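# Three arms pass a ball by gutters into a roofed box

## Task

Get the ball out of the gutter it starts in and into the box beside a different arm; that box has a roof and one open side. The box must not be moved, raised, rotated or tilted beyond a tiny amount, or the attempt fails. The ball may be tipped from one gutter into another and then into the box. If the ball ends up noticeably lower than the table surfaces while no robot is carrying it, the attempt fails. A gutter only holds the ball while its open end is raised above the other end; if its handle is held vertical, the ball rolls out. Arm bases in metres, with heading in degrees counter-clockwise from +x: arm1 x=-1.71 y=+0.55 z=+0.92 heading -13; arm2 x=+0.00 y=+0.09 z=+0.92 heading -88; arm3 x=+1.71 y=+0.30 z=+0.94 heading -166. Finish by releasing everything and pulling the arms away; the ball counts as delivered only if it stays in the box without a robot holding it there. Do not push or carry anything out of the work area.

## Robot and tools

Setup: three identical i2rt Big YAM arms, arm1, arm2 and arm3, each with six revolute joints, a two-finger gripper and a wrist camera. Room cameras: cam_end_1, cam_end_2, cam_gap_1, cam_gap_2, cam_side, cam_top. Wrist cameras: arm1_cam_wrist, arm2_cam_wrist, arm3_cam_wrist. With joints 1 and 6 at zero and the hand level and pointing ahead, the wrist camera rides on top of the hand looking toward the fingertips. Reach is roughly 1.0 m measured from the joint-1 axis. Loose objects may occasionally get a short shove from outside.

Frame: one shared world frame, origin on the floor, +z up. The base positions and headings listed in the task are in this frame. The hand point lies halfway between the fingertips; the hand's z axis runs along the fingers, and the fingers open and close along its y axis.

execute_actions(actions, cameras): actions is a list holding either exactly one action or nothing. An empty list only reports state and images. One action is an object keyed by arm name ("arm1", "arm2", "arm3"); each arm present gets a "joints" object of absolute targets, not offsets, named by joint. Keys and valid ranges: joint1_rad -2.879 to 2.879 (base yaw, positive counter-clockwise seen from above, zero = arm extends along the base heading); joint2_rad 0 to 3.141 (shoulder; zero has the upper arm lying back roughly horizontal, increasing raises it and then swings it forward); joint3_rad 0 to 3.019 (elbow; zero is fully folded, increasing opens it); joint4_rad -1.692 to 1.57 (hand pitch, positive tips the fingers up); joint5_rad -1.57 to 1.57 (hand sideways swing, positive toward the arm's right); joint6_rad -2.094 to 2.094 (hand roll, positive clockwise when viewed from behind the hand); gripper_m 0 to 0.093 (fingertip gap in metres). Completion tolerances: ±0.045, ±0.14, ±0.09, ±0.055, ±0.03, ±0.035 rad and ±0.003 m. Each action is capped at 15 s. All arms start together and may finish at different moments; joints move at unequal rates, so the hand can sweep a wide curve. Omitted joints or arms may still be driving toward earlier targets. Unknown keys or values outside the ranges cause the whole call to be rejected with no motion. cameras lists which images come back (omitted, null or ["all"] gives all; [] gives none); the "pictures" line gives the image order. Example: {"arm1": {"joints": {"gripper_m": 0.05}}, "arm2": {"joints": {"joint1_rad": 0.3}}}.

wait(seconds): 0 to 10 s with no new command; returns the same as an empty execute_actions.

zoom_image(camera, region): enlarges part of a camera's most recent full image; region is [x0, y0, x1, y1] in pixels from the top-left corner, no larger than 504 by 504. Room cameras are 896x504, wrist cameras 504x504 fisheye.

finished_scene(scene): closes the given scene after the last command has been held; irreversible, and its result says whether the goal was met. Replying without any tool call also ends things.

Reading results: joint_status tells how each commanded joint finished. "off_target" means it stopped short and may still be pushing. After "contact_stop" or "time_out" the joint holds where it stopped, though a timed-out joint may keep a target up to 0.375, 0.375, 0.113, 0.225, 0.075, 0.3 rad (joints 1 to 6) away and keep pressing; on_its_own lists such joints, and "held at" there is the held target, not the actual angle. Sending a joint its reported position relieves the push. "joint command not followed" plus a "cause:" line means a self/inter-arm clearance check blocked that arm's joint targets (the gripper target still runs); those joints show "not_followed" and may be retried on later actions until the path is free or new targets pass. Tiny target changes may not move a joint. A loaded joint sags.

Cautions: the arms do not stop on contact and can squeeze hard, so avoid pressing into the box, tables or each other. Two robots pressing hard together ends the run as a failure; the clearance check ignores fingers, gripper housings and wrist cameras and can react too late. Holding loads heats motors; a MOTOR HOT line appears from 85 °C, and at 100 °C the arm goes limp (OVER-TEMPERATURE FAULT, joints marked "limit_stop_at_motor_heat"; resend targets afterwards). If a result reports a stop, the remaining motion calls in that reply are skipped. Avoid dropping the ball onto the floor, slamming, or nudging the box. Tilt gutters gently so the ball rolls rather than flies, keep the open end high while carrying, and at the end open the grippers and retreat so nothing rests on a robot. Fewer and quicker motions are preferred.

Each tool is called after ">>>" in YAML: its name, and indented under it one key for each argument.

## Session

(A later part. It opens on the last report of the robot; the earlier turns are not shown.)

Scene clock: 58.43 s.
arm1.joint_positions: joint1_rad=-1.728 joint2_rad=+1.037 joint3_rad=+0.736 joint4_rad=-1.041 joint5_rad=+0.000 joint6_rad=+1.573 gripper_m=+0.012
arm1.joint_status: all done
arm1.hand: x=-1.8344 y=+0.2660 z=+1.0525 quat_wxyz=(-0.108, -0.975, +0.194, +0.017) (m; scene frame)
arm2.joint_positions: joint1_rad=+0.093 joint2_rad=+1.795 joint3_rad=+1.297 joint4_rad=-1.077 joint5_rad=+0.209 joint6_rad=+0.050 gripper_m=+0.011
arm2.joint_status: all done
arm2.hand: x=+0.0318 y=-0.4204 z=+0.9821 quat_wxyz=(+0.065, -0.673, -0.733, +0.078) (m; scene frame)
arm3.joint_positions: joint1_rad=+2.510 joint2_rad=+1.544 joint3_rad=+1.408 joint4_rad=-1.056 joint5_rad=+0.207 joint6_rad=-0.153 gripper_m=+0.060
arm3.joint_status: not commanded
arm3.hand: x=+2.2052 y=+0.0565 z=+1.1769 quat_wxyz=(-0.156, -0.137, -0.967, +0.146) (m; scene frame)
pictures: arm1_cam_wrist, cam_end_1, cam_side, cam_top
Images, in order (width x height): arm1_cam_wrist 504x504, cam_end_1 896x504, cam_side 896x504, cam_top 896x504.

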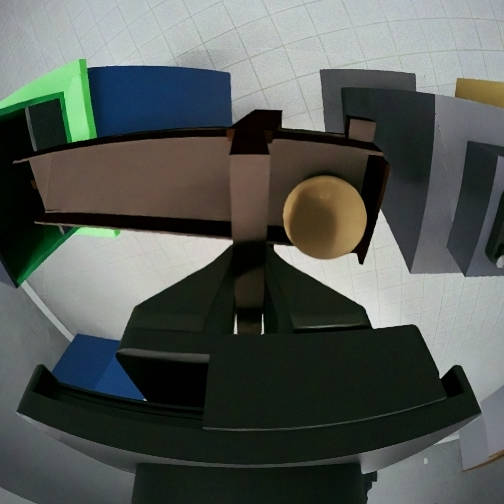

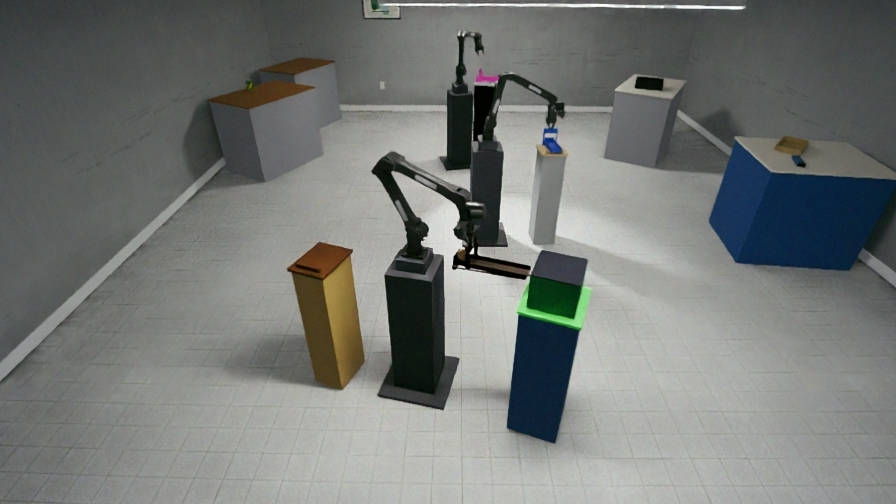

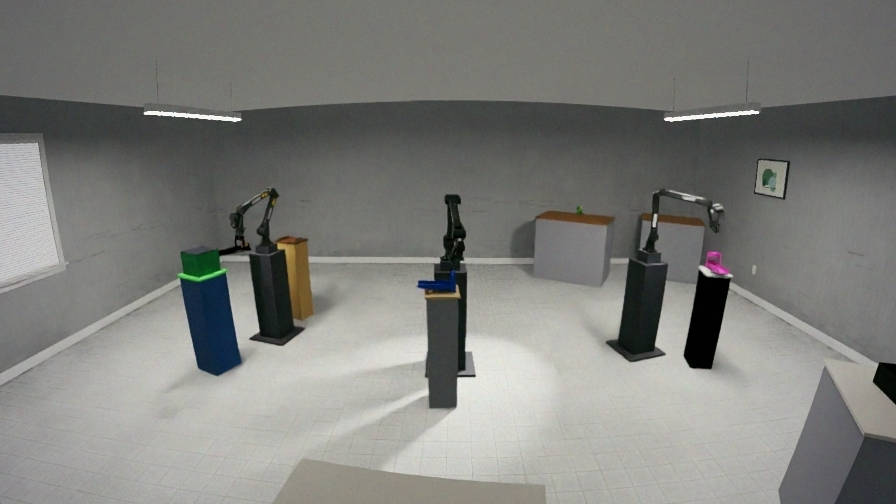

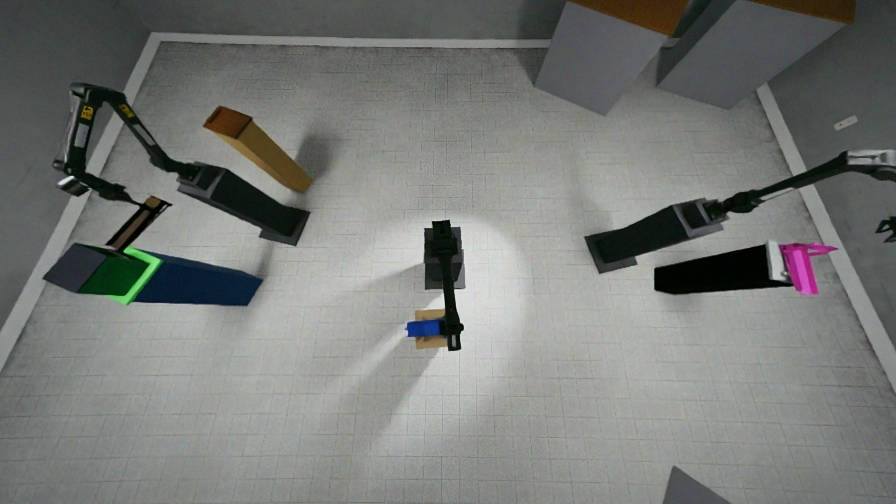

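>>> execute_actions:
  actions:
    - {"arm1":{"joints":{"joint2_rad":1.14,"joint3_rad":0.905}},"arm2":{"joints":{"gripper_m":0.06}}}
  cameras: ["arm1_cam_wrist","cam_end_1"]

Scene clock: 59.83 s.
arm1.joint_positions: joint1_rad=-1.728 joint2_rad=+1.147 joint3_rad=+0.838 joint4_rad=-1.041 joint5_rad=+0.000 joint6_rad=+1.573 gripper_m=+0.012
arm1.joint_status: all done
arm1.hand: x=-1.8489 y=+0.2311 z=+1.0614 quat_wxyz=(-0.104, -0.975, +0.195, +0.016) (m; scene frame)
arm2.joint_positions: joint1_rad=+0.093 joint2_rad=+1.795 joint3_rad=+1.297 joint4_rad=-1.077 joint5_rad=+0.209 joint6_rad=+0.050 gripper_m=+0.060
arm2.joint_status: all done
arm2.hand: x=+0.0318 y=-0.4204 z=+0.9821 quat_wxyz=(+0.065, -0.673, -0.733, +0.078) (m; scene frame)
arm3.joint_positions: joint1_rad=+2.510 joint2_rad=+1.544 joint3_rad=+1.408 joint4_rad=-1.056 joint5_rad=+0.207 joint6_rad=-0.153 gripper_m=+0.060
arm3.joint_status: not commanded
arm3.hand: x=+2.2052 y=+0.0565 z=+1.1769 quat_wxyz=(-0.156, -0.137, -0.967, +0.146) (m; scene frame)
pictures: arm1_cam_wrist, cam_end_1
Images, in order (width x height): arm1_cam_wrist 504x504, cam_end_1 896x504.

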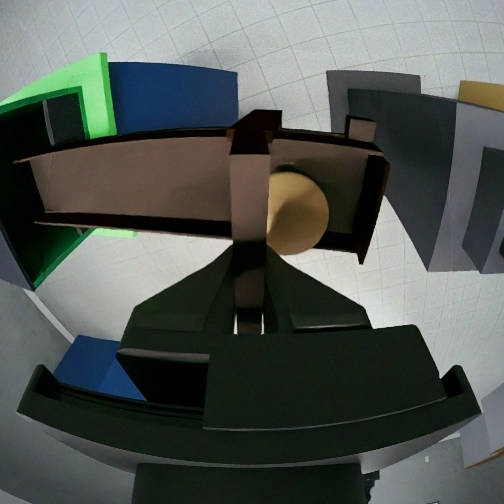

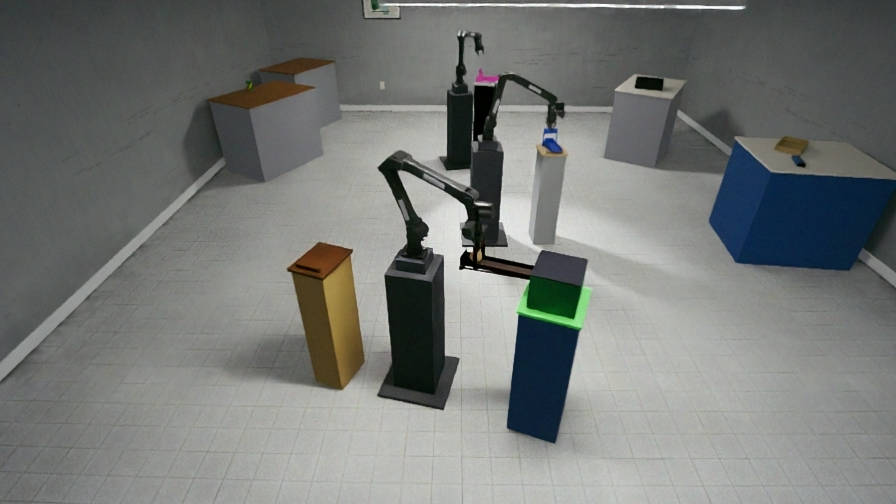

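>>> execute_actions:
  actions:
    - {"arm1":{"joints":{"joint2_rad":1.255,"joint3_rad":1.017}},"arm2":{"joints":{"joint2_rad":1.55}}}
  cameras: ["arm1_cam_wrist","cam_end_1"]

Scene clock: 61.13 s.
arm1.joint_positions: joint1_rad=-1.728 joint2_rad=+1.262 joint3_rad=+0.950 joint4_rad=-1.041 joint5_rad=+0.000 joint6_rad=+1.573 gripper_m=+0.012
arm1.joint_status: all done
arm1.hand: x=-1.8651 y=+0.1918 z=+1.0682 quat_wxyz=(-0.103, -0.975, +0.195, +0.016) (m; scene frame)
arm2.joint_positions: joint1_rad=+0.093 joint2_rad=+1.528 joint3_rad=+1.290 joint4_rad=-1.077 joint5_rad=+0.209 joint6_rad=+0.050 gripper_m=+0.060
arm2.joint_status: all done
arm2.hand: x=+0.0309 y=-0.4191 z=+1.1094 quat_wxyz=(-0.035, -0.678, -0.717, +0.160) (m; scene frame)
arm3.joint_positions: joint1_rad=+2.510 joint2_rad=+1.544 joint3_rad=+1.408 joint4_rad=-1.056 joint5_rad=+0.207 joint6_rad=-0.153 gripper_m=+0.060
arm3.joint_status: not commanded
arm3.hand: x=+2.2052 y=+0.0565 z=+1.1769 quat_wxyz=(-0.156, -0.137, -0.967, +0.146) (m; scene frame)
pictures: arm1_cam_wrist, cam_end_1
Images, in order (width x height): arm1_cam_wrist 504x504, cam_end_1 896x504.

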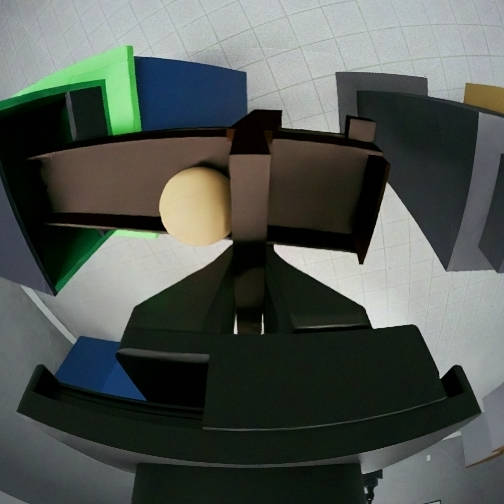

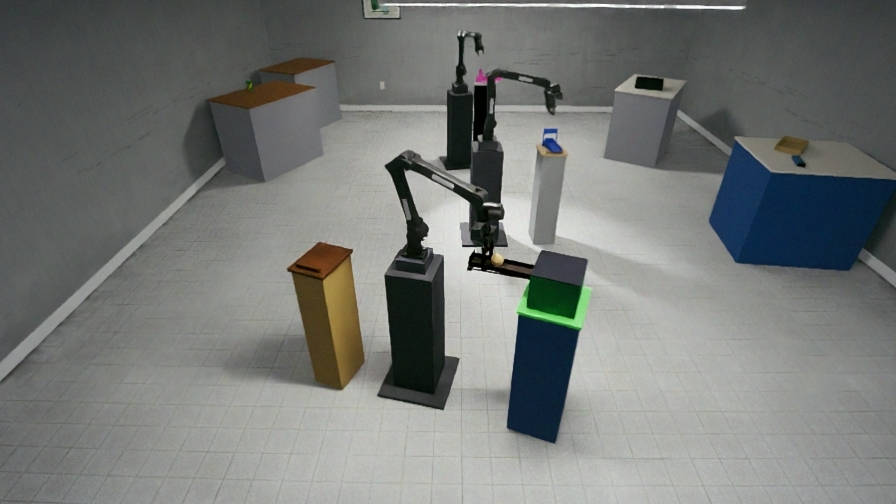

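>>> execute_actions:
  actions:
    - {"arm1":{"joints":{"joint2_rad":1.355,"joint3_rad":1.107,"joint4_rad":-1.11}}}
  cameras: ["arm1_cam_wrist","cam_end_1"]

Scene clock: 62.03 s.
arm1.joint_positions: joint1_rad=-1.728 joint2_rad=+1.360 joint3_rad=+1.037 joint4_rad=-1.102 joint5_rad=+0.000 joint6_rad=+1.573 gripper_m=+0.012
arm1.joint_status: all done
arm1.hand: x=-1.8722 y=+0.1746 z=+1.0635 quat_wxyz=(-0.067, -0.978, +0.195, +0.009) (m; scene frame)
arm2.joint_positions: joint1_rad=+0.093 joint2_rad=+1.528 joint3_rad=+1.290 joint4_rad=-1.077 joint5_rad=+0.209 joint6_rad=+0.050 gripper_m=+0.060
arm2.joint_status: not commanded
arm2.hand: x=+0.0309 y=-0.4191 z=+1.1094 quat_wxyz=(-0.035, -0.678, -0.717, +0.160) (m; scene frame)
arm3.joint_positions: joint1_rad=+2.510 joint2_rad=+1.544 joint3_rad=+1.408 joint4_rad=-1.056 joint5_rad=+0.207 joint6_rad=-0.153 gripper_m=+0.060
arm3.joint_status: not commanded
arm3.hand: x=+2.2052 y=+0.0565 z=+1.1769 quat_wxyz=(-0.156, -0.137, -0.967, +0.146) (m; scene frame)
pictures: arm1_cam_wrist, cam_end_1
Images, in order (width x height): arm1_cam_wrist 504x504, cam_end_1 896x504.

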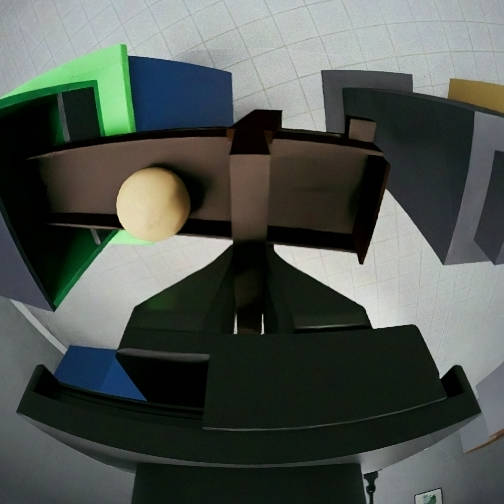

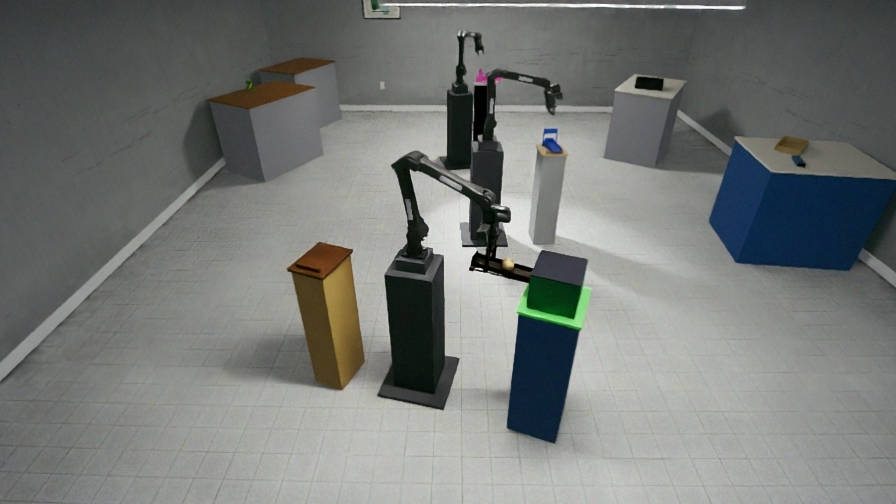

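>>> wait:
  seconds: 1.5

Scene clock: 63.57 s.
arm1.joint_positions: joint1_rad=-1.728 joint2_rad=+1.360 joint3_rad=+1.037 joint4_rad=-1.102 joint5_rad=+0.000 joint6_rad=+1.573 gripper_m=+0.012
arm1.joint_status: all done
arm1.hand: x=-1.8722 y=+0.1746 z=+1.0635 quat_wxyz=(-0.067, -0.978, +0.195, +0.009) (m; scene frame)
arm2.joint_positions: joint1_rad=+0.093 joint2_rad=+1.528 joint3_rad=+1.290 joint4_rad=-1.077 joint5_rad=+0.209 joint6_rad=+0.050 gripper_m=+0.060
arm2.joint_status: not commanded
arm2.hand: x=+0.0309 y=-0.4191 z=+1.1094 quat_wxyz=(-0.035, -0.678, -0.717, +0.160) (m; scene frame)
arm3.joint_positions: joint1_rad=+2.510 joint2_rad=+1.544 joint3_rad=+1.408 joint4_rad=-1.056 joint5_rad=+0.207 joint6_rad=-0.153 gripper_m=+0.060
arm3.joint_status: not commanded
arm3.hand: x=+2.2052 y=+0.0565 z=+1.1769 quat_wxyz=(-0.156, -0.137, -0.967, +0.146) (m; scene frame)
wait: 1.50 s; at rest by 0.23 s
pictures: arm1_cam_wrist, arm2_cam_wrist, arm3_cam_wrist, cam_end_1, cam_end_2, cam_gap_1, cam_gap_2, cam_side, cam_top
Images, in order (width x height): arm1_cam_wrist 504x504, arm2_cam_wrist 504x504, arm3_cam_wrist 504x504, cam_end_1 896x504, cam_end_2 896x504, cam_gap_1 896x504, cam_gap_2 896x504, cam_side 896x504, cam_top 896x504.

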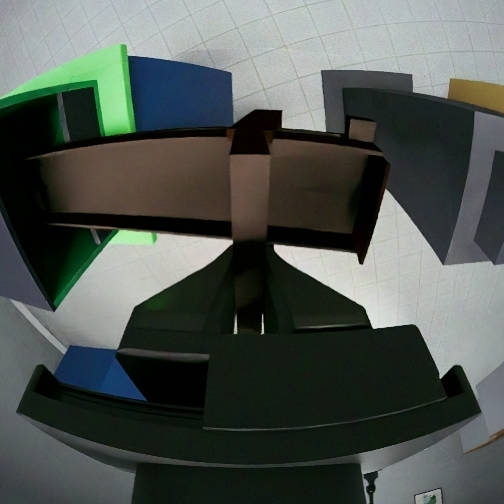

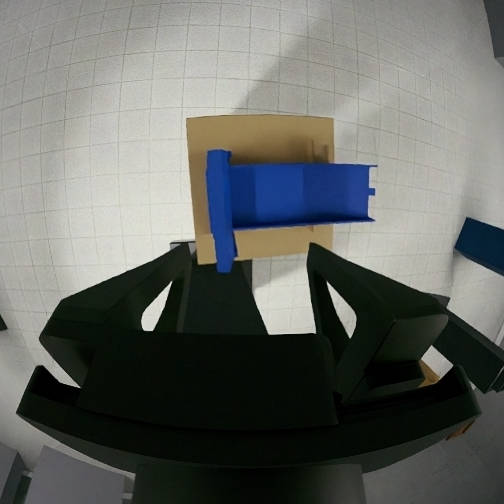

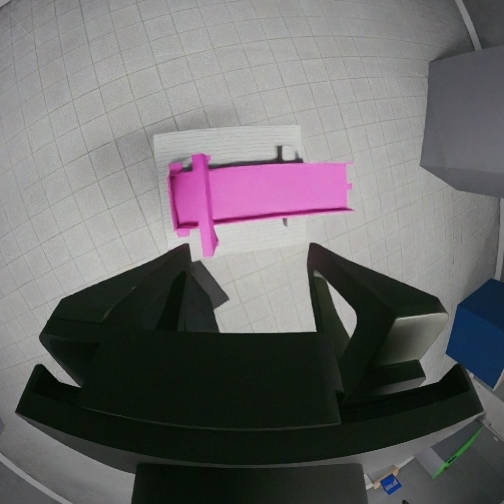

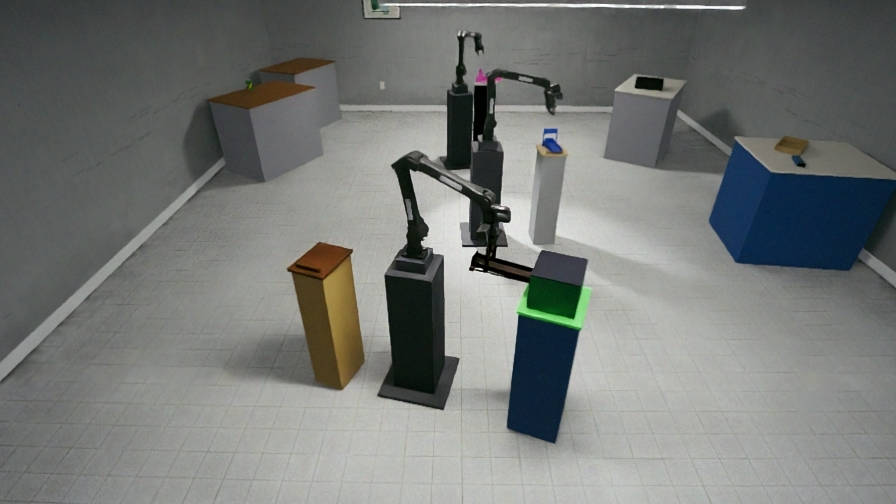

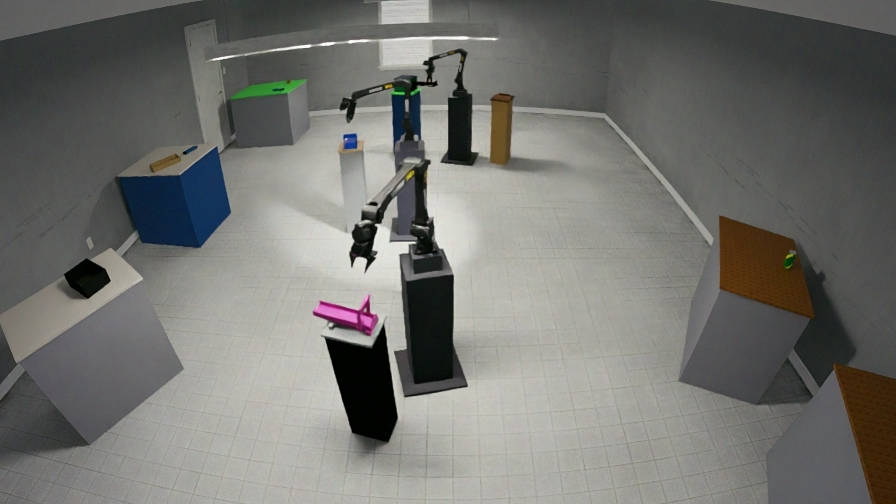

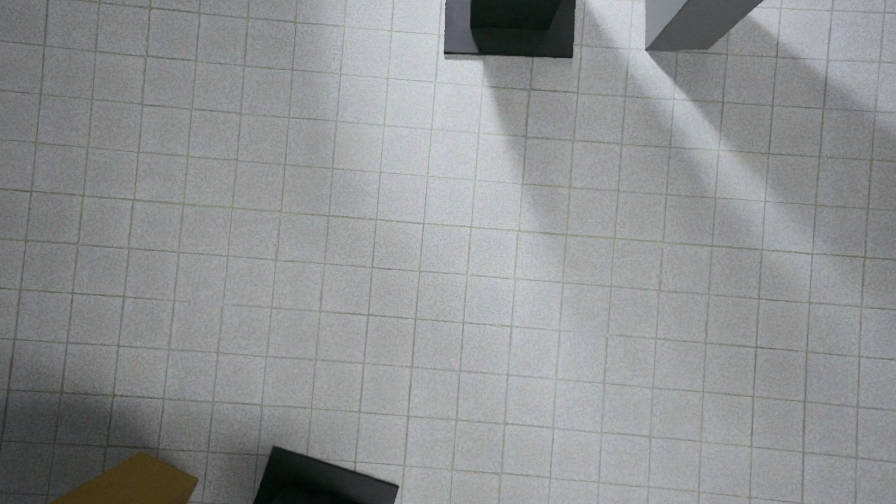

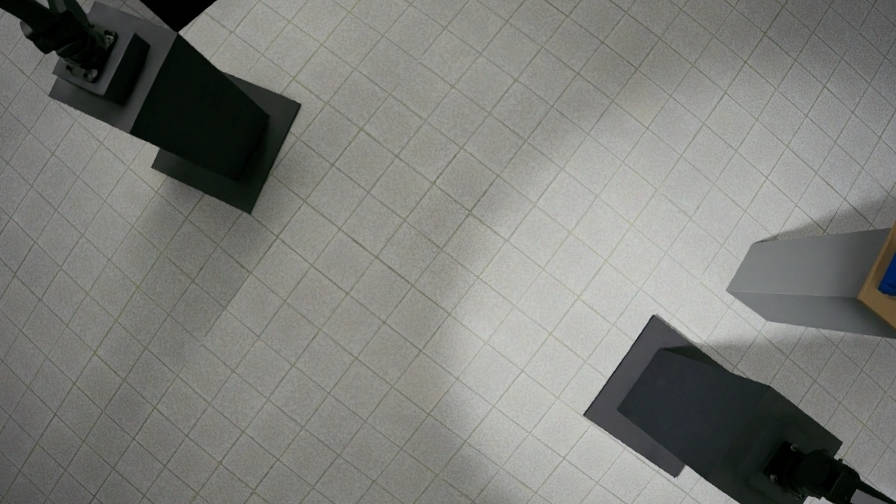

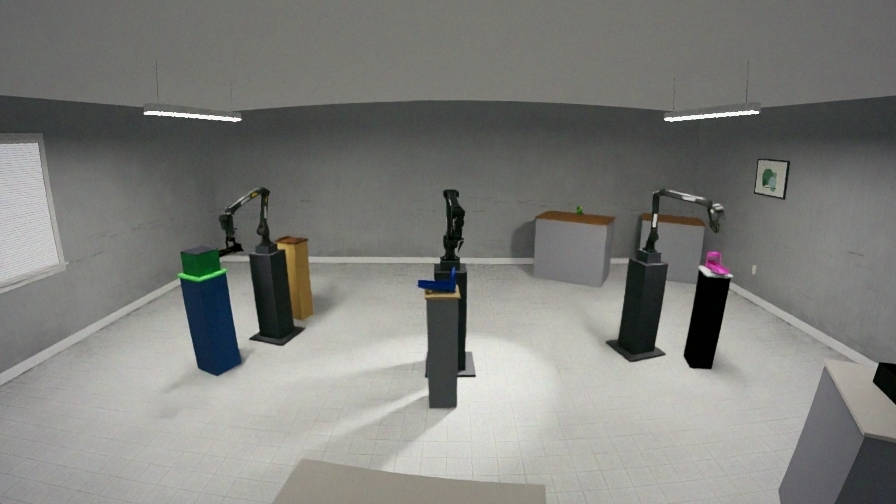

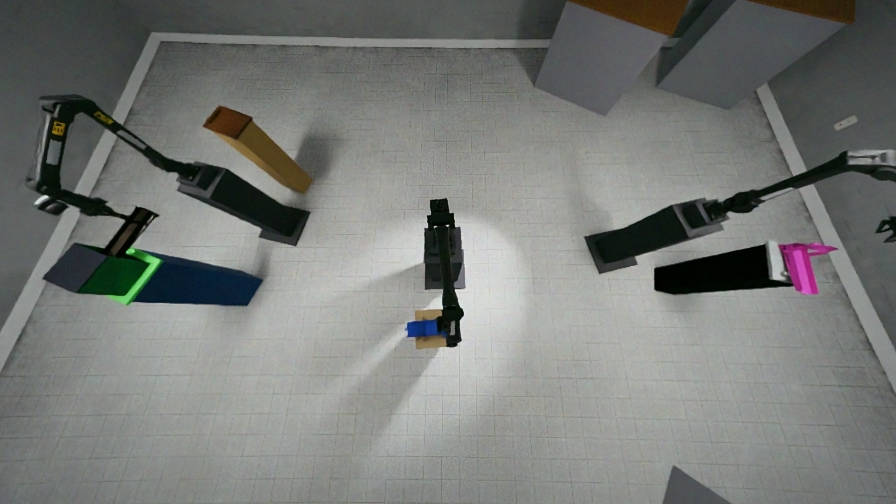

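>>> execute_actions:
  actions:
    - {"arm1":{"joints":{"joint2_rad":1.295,"joint3_rad":0.985}}}
  cameras: ["arm1_cam_wrist"]

Scene clock: 64.77 s.
arm1.joint_positions: joint1_rad=-1.728 joint2_rad=+1.296 joint3_rad=+0.991 joint4_rad=-1.104 joint5_rad=+0.000 joint6_rad=+1.573 gripper_m=+0.012
arm1.joint_status: all done
arm1.hand: x=-1.8652 y=+0.1917 z=+1.0692 quat_wxyz=(-0.075, -0.978, +0.195, +0.010) (m; scene frame)
arm2.joint_positions: joint1_rad=+0.093 joint2_rad=+1.528 joint3_rad=+1.290 joint4_rad=-1.077 joint5_rad=+0.209 joint6_rad=+0.050 gripper_m=+0.060
arm2.joint_status: not commanded
arm2.hand: x=+0.0309 y=-0.4191 z=+1.1094 quat_wxyz=(-0.035, -0.678, -0.717, +0.160) (m; scene frame)
arm3.joint_positions: joint1_rad=+2.510 joint2_rad=+1.544 joint3_rad=+1.408 joint4_rad=-1.056 joint5_rad=+0.207 joint6_rad=-0.153 gripper_m=+0.060
arm3.joint_status: not commanded
arm3.hand: x=+2.2052 y=+0.0565 z=+1.1769 quat_wxyz=(-0.156, -0.137, -0.967, +0.146) (m; scene frame)
pictures: arm1_cam_wrist
Images, in order (width x height): arm1_cam_wrist 504x504.

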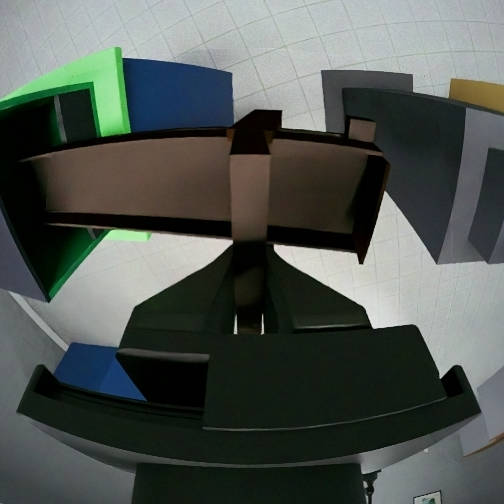

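>>> execute_actions:
  actions:
    - {"arm1":{"joints":{"joint2_rad":1.05,"joint3_rad":0.765}}}
  cameras: ["arm1_cam_wrist","cam_end_1"]

Scene clock: 65.83 s.
arm1.joint_positions: joint1_rad=-1.728 joint2_rad=+1.051 joint3_rad=+0.769 joint4_rad=-1.110 joint5_rad=+0.000 joint6_rad=+1.573 gripper_m=+0.012
arm1.joint_status: all done
arm1.hand: x=-1.8327 y=+0.2703 z=+1.0590 quat_wxyz=(-0.084, -0.977, +0.195, +0.012) (m; scene frame)
arm2.joint_positions: joint1_rad=+0.093 joint2_rad=+1.528 joint3_rad=+1.290 joint4_rad=-1.077 joint5_rad=+0.209 joint6_rad=+0.050 gripper_m=+0.060
arm2.joint_status: not commanded
arm2.hand: x=+0.0309 y=-0.4191 z=+1.1094 quat_wxyz=(-0.035, -0.678, -0.717, +0.160) (m; scene frame)
arm3.joint_positions: joint1_rad=+2.510 joint2_rad=+1.544 joint3_rad=+1.408 joint4_rad=-1.056 joint5_rad=+0.207 joint6_rad=-0.153 gripper_m=+0.060
arm3.joint_status: not commanded
arm3.hand: x=+2.2052 y=+0.0565 z=+1.1769 quat_wxyz=(-0.156, -0.137, -0.967, +0.146) (m; scene frame)
pictures: arm1_cam_wrist, cam_end_1
Images, in order (width x height): arm1_cam_wrist 504x504, cam_end_1 896x504.

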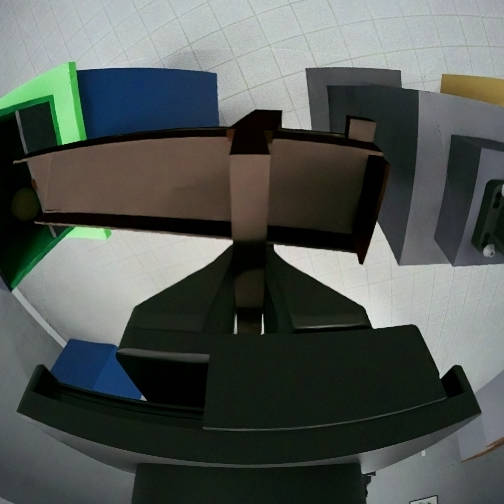

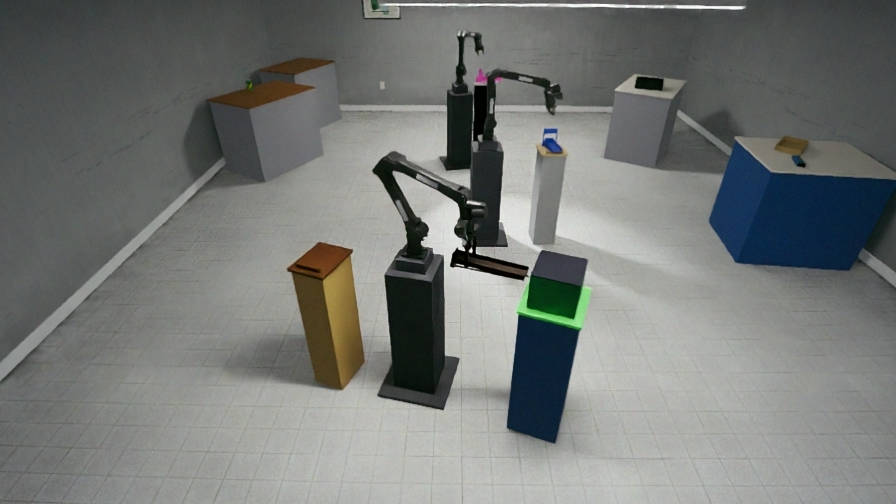

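>>> execute_actions:
  actions:
    - {"arm1":{"joints":{"joint1_rad":-1.25,"joint6_rad":0.8}}}
  cameras: []

>>> execute_actions:
  actions:
    - {"arm1":{"joints":{"joint1_rad":1.56,"joint2_rad":1.61,"joint3_rad":1.33,"joint4_rad":-1.06,"joint5_rad":-0.2,"joint6_rad":0.125}}}
  cameras: ["arm1_cam_wrist","cam_end_1","cam_top"]

Scene clock: 67.97 s.
arm1.joint_positions: joint1_rad=-1.256 joint2_rad=+1.051 joint3_rad=+0.769 joint4_rad=-1.110 joint5_rad=-0.001 joint6_rad=+0.815 gripper_m=+0.012
arm1.joint_status: all done
arm1.hand: x=-1.6924 y=+0.2482 z=+1.0606 quat_wxyz=(-0.085, -0.910, -0.405, +0.022) (m; scene frame)
arm2.joint_positions: joint1_rad=+0.093 joint2_rad=+1.528 joint3_rad=+1.290 joint4_rad=-1.077 joint5_rad=+0.209 joint6_rad=+0.050 gripper_m=+0.060
arm2.joint_status: not commanded
arm2.hand: x=+0.0309 y=-0.4191 z=+1.1094 quat_wxyz=(-0.035, -0.678, -0.717, +0.160) (m; scene frame)
arm3.joint_positions: joint1_rad=+2.510 joint2_rad=+1.544 joint3_rad=+1.408 joint4_rad=-1.056 joint5_rad=+0.207 joint6_rad=-0.153 gripper_m=+0.060
arm3.joint_status: not commanded
arm3.hand: x=+2.2052 y=+0.0565 z=+1.1769 quat_wxyz=(-0.156, -0.137, -0.967, +0.146) (m; scene frame)
pictures: none
No camera images: the call's "cameras" was empty. Leave "cameras" out to get every camera's image.

Scene clock: 70.47 s.
arm1.joint_positions: joint1_rad=+1.565 joint2_rad=+1.624 joint3_rad=+1.286 joint4_rad=-1.053 joint5_rad=-0.197 joint6_rad=+0.136 gripper_m=+0.012
arm1.joint_status: all done
arm1.hand: x=-1.6270 y=+1.0572 z=+1.0610 quat_wxyz=(-0.007, +0.566, -0.814, -0.131) (m; scene frame)
arm2.joint_positions: joint1_rad=+0.093 joint2_rad=+1.528 joint3_rad=+1.290 joint4_rad=-1.077 joint5_rad=+0.209 joint6_rad=+0.050 gripper_m=+0.060
arm2.joint_status: not commanded
arm2.hand: x=+0.0309 y=-0.4191 z=+1.1094 quat_wxyz=(-0.035, -0.678, -0.717, +0.160) (m; scene frame)
arm3.joint_positions: joint1_rad=+2.510 joint2_rad=+1.544 joint3_rad=+1.408 joint4_rad=-1.056 joint5_rad=+0.207 joint6_rad=-0.153 gripper_m=+0.060
arm3.joint_status: not commanded
arm3.hand: x=+2.2052 y=+0.0565 z=+1.1769 quat_wxyz=(-0.156, -0.137, -0.967, +0.146) (m; scene frame)
pictures: arm1_cam_wrist, cam_end_1, cam_top
Images, in order (width x height): arm1_cam_wrist 504x504, cam_end_1 896x504, cam_top 896x504.

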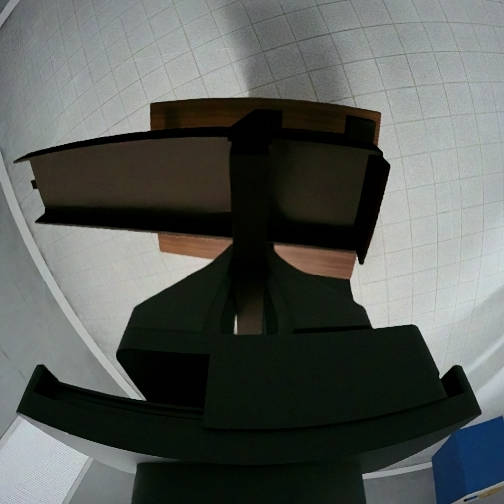

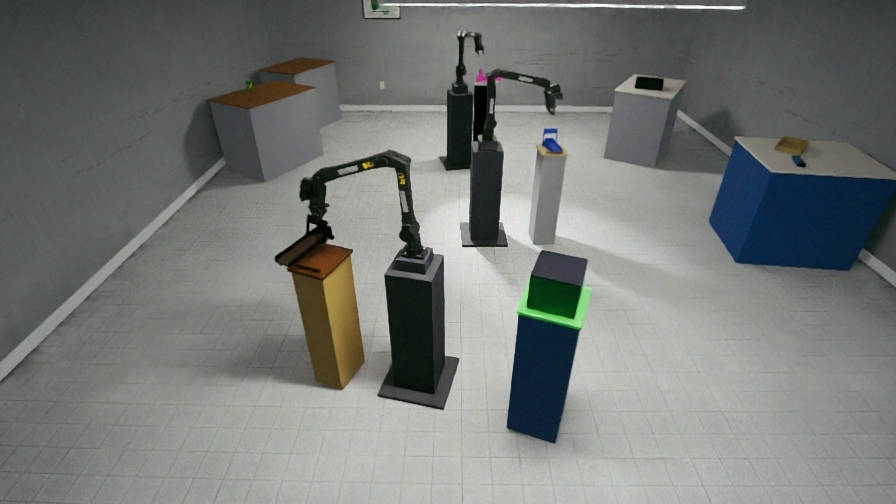

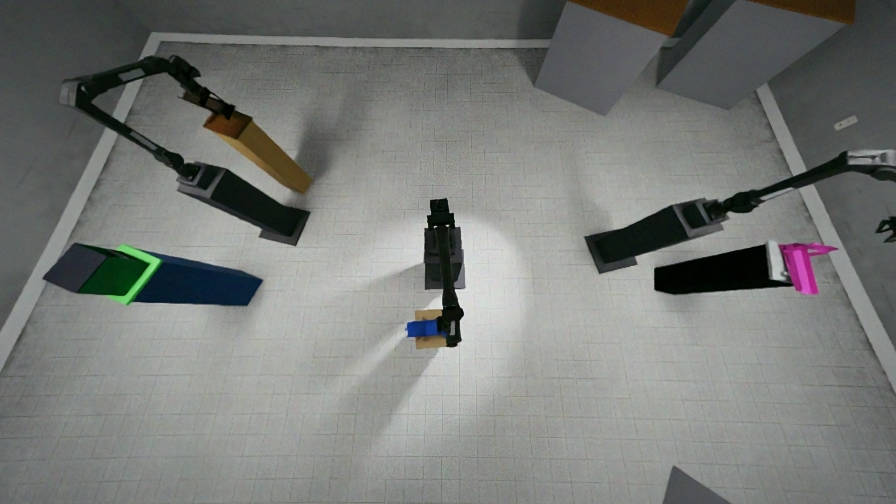

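>>> execute_actions:
  actions:
    - {"arm1":{"joints":{"joint1_rad":1.545,"joint2_rad":1.75,"joint3_rad":1.268,"joint4_rad":-1.08}}}
  cameras: ["arm1_cam_wrist","cam_end_1"]

Scene clock: 71.63 s.
arm1.joint_positions: joint1_rad=+1.554 joint2_rad=+1.761 joint3_rad=+1.270 joint4_rad=-1.070 joint5_rad=-0.198 joint6_rad=+0.136 gripper_m=+0.012
arm1.joint_status: all done
arm1.hand: x=-1.6245 y=+1.0429 z=+0.9880 quat_wxyz=(+0.056, +0.556, -0.826, -0.076) (m; scene frame)
arm2.joint_positions: joint1_rad=+0.093 joint2_rad=+1.528 joint3_rad=+1.290 joint4_rad=-1.077 joint5_rad=+0.209 joint6_rad=+0.050 gripper_m=+0.060
arm2.joint_status: not commanded
arm2.hand: x=+0.0309 y=-0.4191 z=+1.1094 quat_wxyz=(-0.035, -0.678, -0.717, +0.160) (m; scene frame)
arm3.joint_positions: joint1_rad=+2.510 joint2_rad=+1.544 joint3_rad=+1.408 joint4_rad=-1.056 joint5_rad=+0.207 joint6_rad=-0.153 gripper_m=+0.060
arm3.joint_status: not commanded
arm3.hand: x=+2.2052 y=+0.0565 z=+1.1769 quat_wxyz=(-0.156, -0.137, -0.967, +0.146) (m; scene frame)
pictures: arm1_cam_wrist, cam_end_1
Images, in order (width x height): arm1_cam_wrist 504x504, cam_end_1 896x504.

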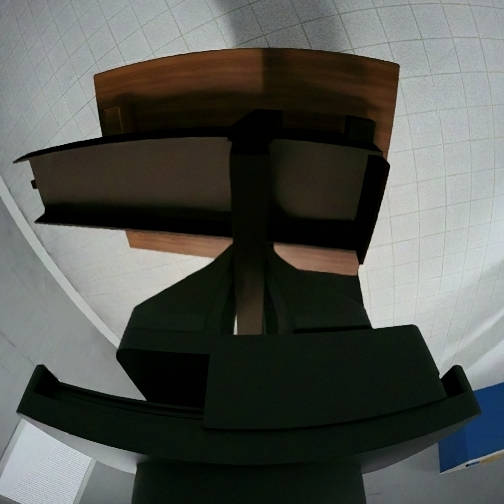

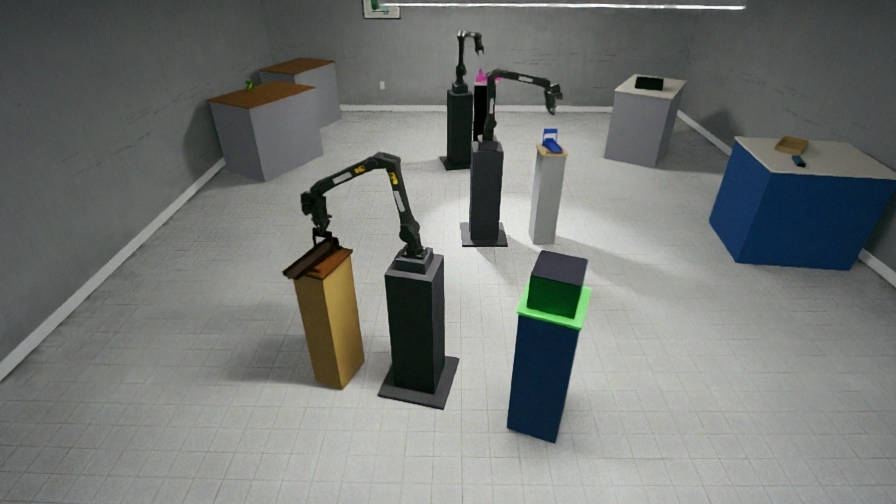

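>>> execute_actions:
  actions:
    - {"arm1":{"joints":{"gripper_m":0.05}}}
  cameras: []

>>> execute_actions:
  actions:
    - {"arm1":{"joints":{"joint2_rad":1.5}}}
  cameras: ["arm1_cam_wrist","cam_end_1","cam_top"]

Scene clock: 72.33 s.
arm1.joint_positions: joint1_rad=+1.554 joint2_rad=+1.753 joint3_rad=+1.270 joint4_rad=-1.070 joint5_rad=-0.198 joint6_rad=+0.136 gripper_m=+0.050
arm1.joint_status: all done
arm1.hand: x=-1.6243 y=+1.0433 z=+0.9918 quat_wxyz=(+0.053, +0.557, -0.825, -0.078) (m; scene frame)
arm2.joint_positions: joint1_rad=+0.093 joint2_rad=+1.528 joint3_rad=+1.290 joint4_rad=-1.077 joint5_rad=+0.209 joint6_rad=+0.050 gripper_m=+0.060
arm2.joint_status: not commanded
arm2.hand: x=+0.0309 y=-0.4191 z=+1.1094 quat_wxyz=(-0.035, -0.678, -0.717, +0.160) (m; scene frame)
arm3.joint_positions: joint1_rad=+2.510 joint2_rad=+1.544 joint3_rad=+1.408 joint4_rad=-1.056 joint5_rad=+0.207 joint6_rad=-0.153 gripper_m=+0.060
arm3.joint_status: not commanded
arm3.hand: x=+2.2052 y=+0.0565 z=+1.1769 quat_wxyz=(-0.156, -0.137, -0.967, +0.146) (m; scene frame)
pictures: none
No camera images: the call's "cameras" was empty. Leave "cameras" out to get every camera's image.

Scene clock: 73.57 s.
arm1.joint_positions: joint1_rad=+1.554 joint2_rad=+1.487 joint3_rad=+1.270 joint4_rad=-1.070 joint5_rad=-0.198 joint6_rad=+0.136 gripper_m=+0.050
arm1.joint_status: all done
arm1.hand: x=-1.6262 y=+1.0416 z=+1.1196 quat_wxyz=(-0.046, +0.562, -0.809, -0.165) (m; scene frame)
arm2.joint_positions: joint1_rad=+0.093 joint2_rad=+1.528 joint3_rad=+1.290 joint4_rad=-1.077 joint5_rad=+0.209 joint6_rad=+0.050 gripper_m=+0.060
arm2.joint_status: not commanded
arm2.hand: x=+0.0309 y=-0.4191 z=+1.1094 quat_wxyz=(-0.035, -0.678, -0.717, +0.160) (m; scene frame)
arm3.joint_positions: joint1_rad=+2.510 joint2_rad=+1.544 joint3_rad=+1.408 joint4_rad=-1.056 joint5_rad=+0.207 joint6_rad=-0.153 gripper_m=+0.060
arm3.joint_status: not commanded
arm3.hand: x=+2.2052 y=+0.0565 z=+1.1769 quat_wxyz=(-0.156, -0.137, -0.967, +0.146) (m; scene frame)
pictures: arm1_cam_wrist, cam_end_1, cam_top
Images, in order (width x height): arm1_cam_wrist 504x504, cam_end_1 896x504, cam_top 896x504.

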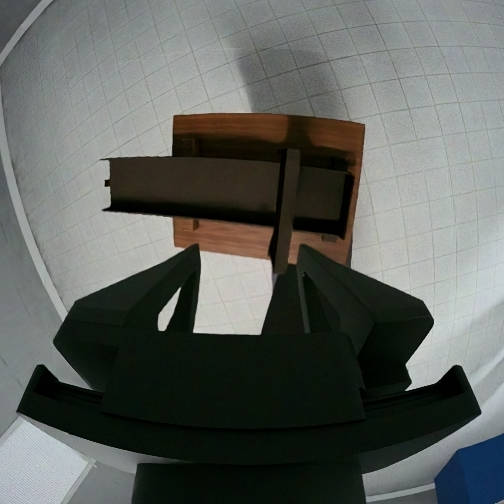

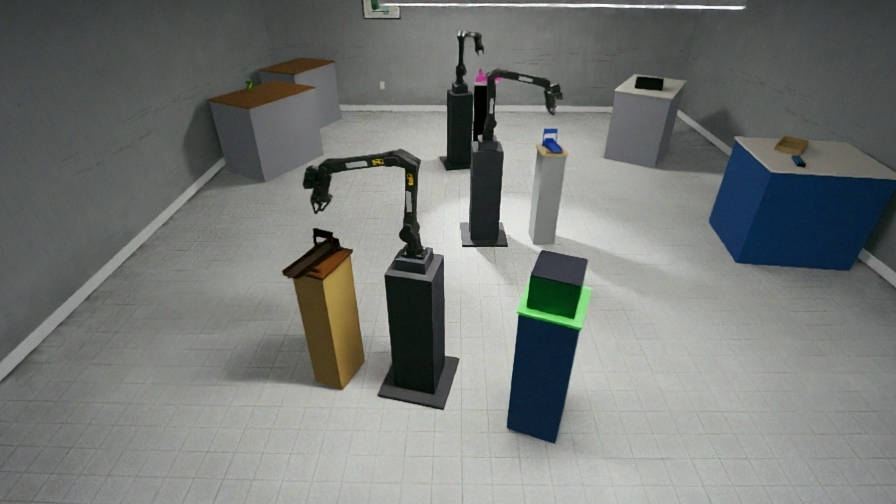

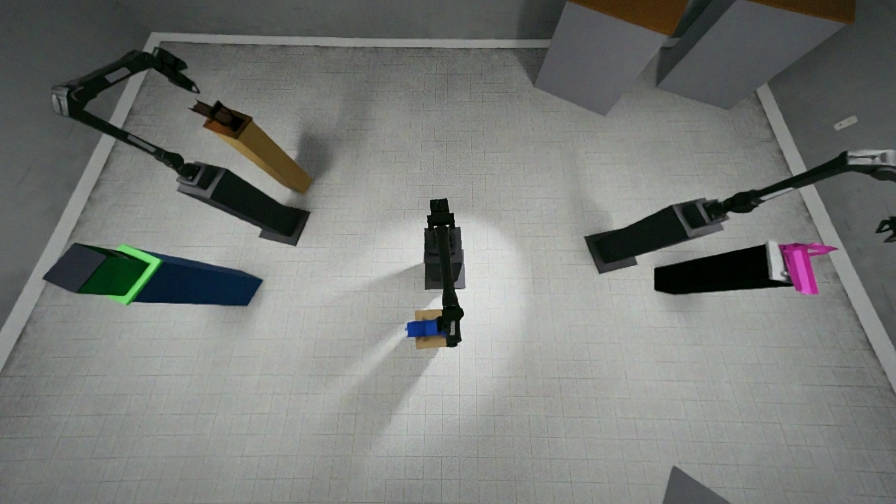

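>>> finished_scene:
  scene: 1

The scene is finished: the task was done.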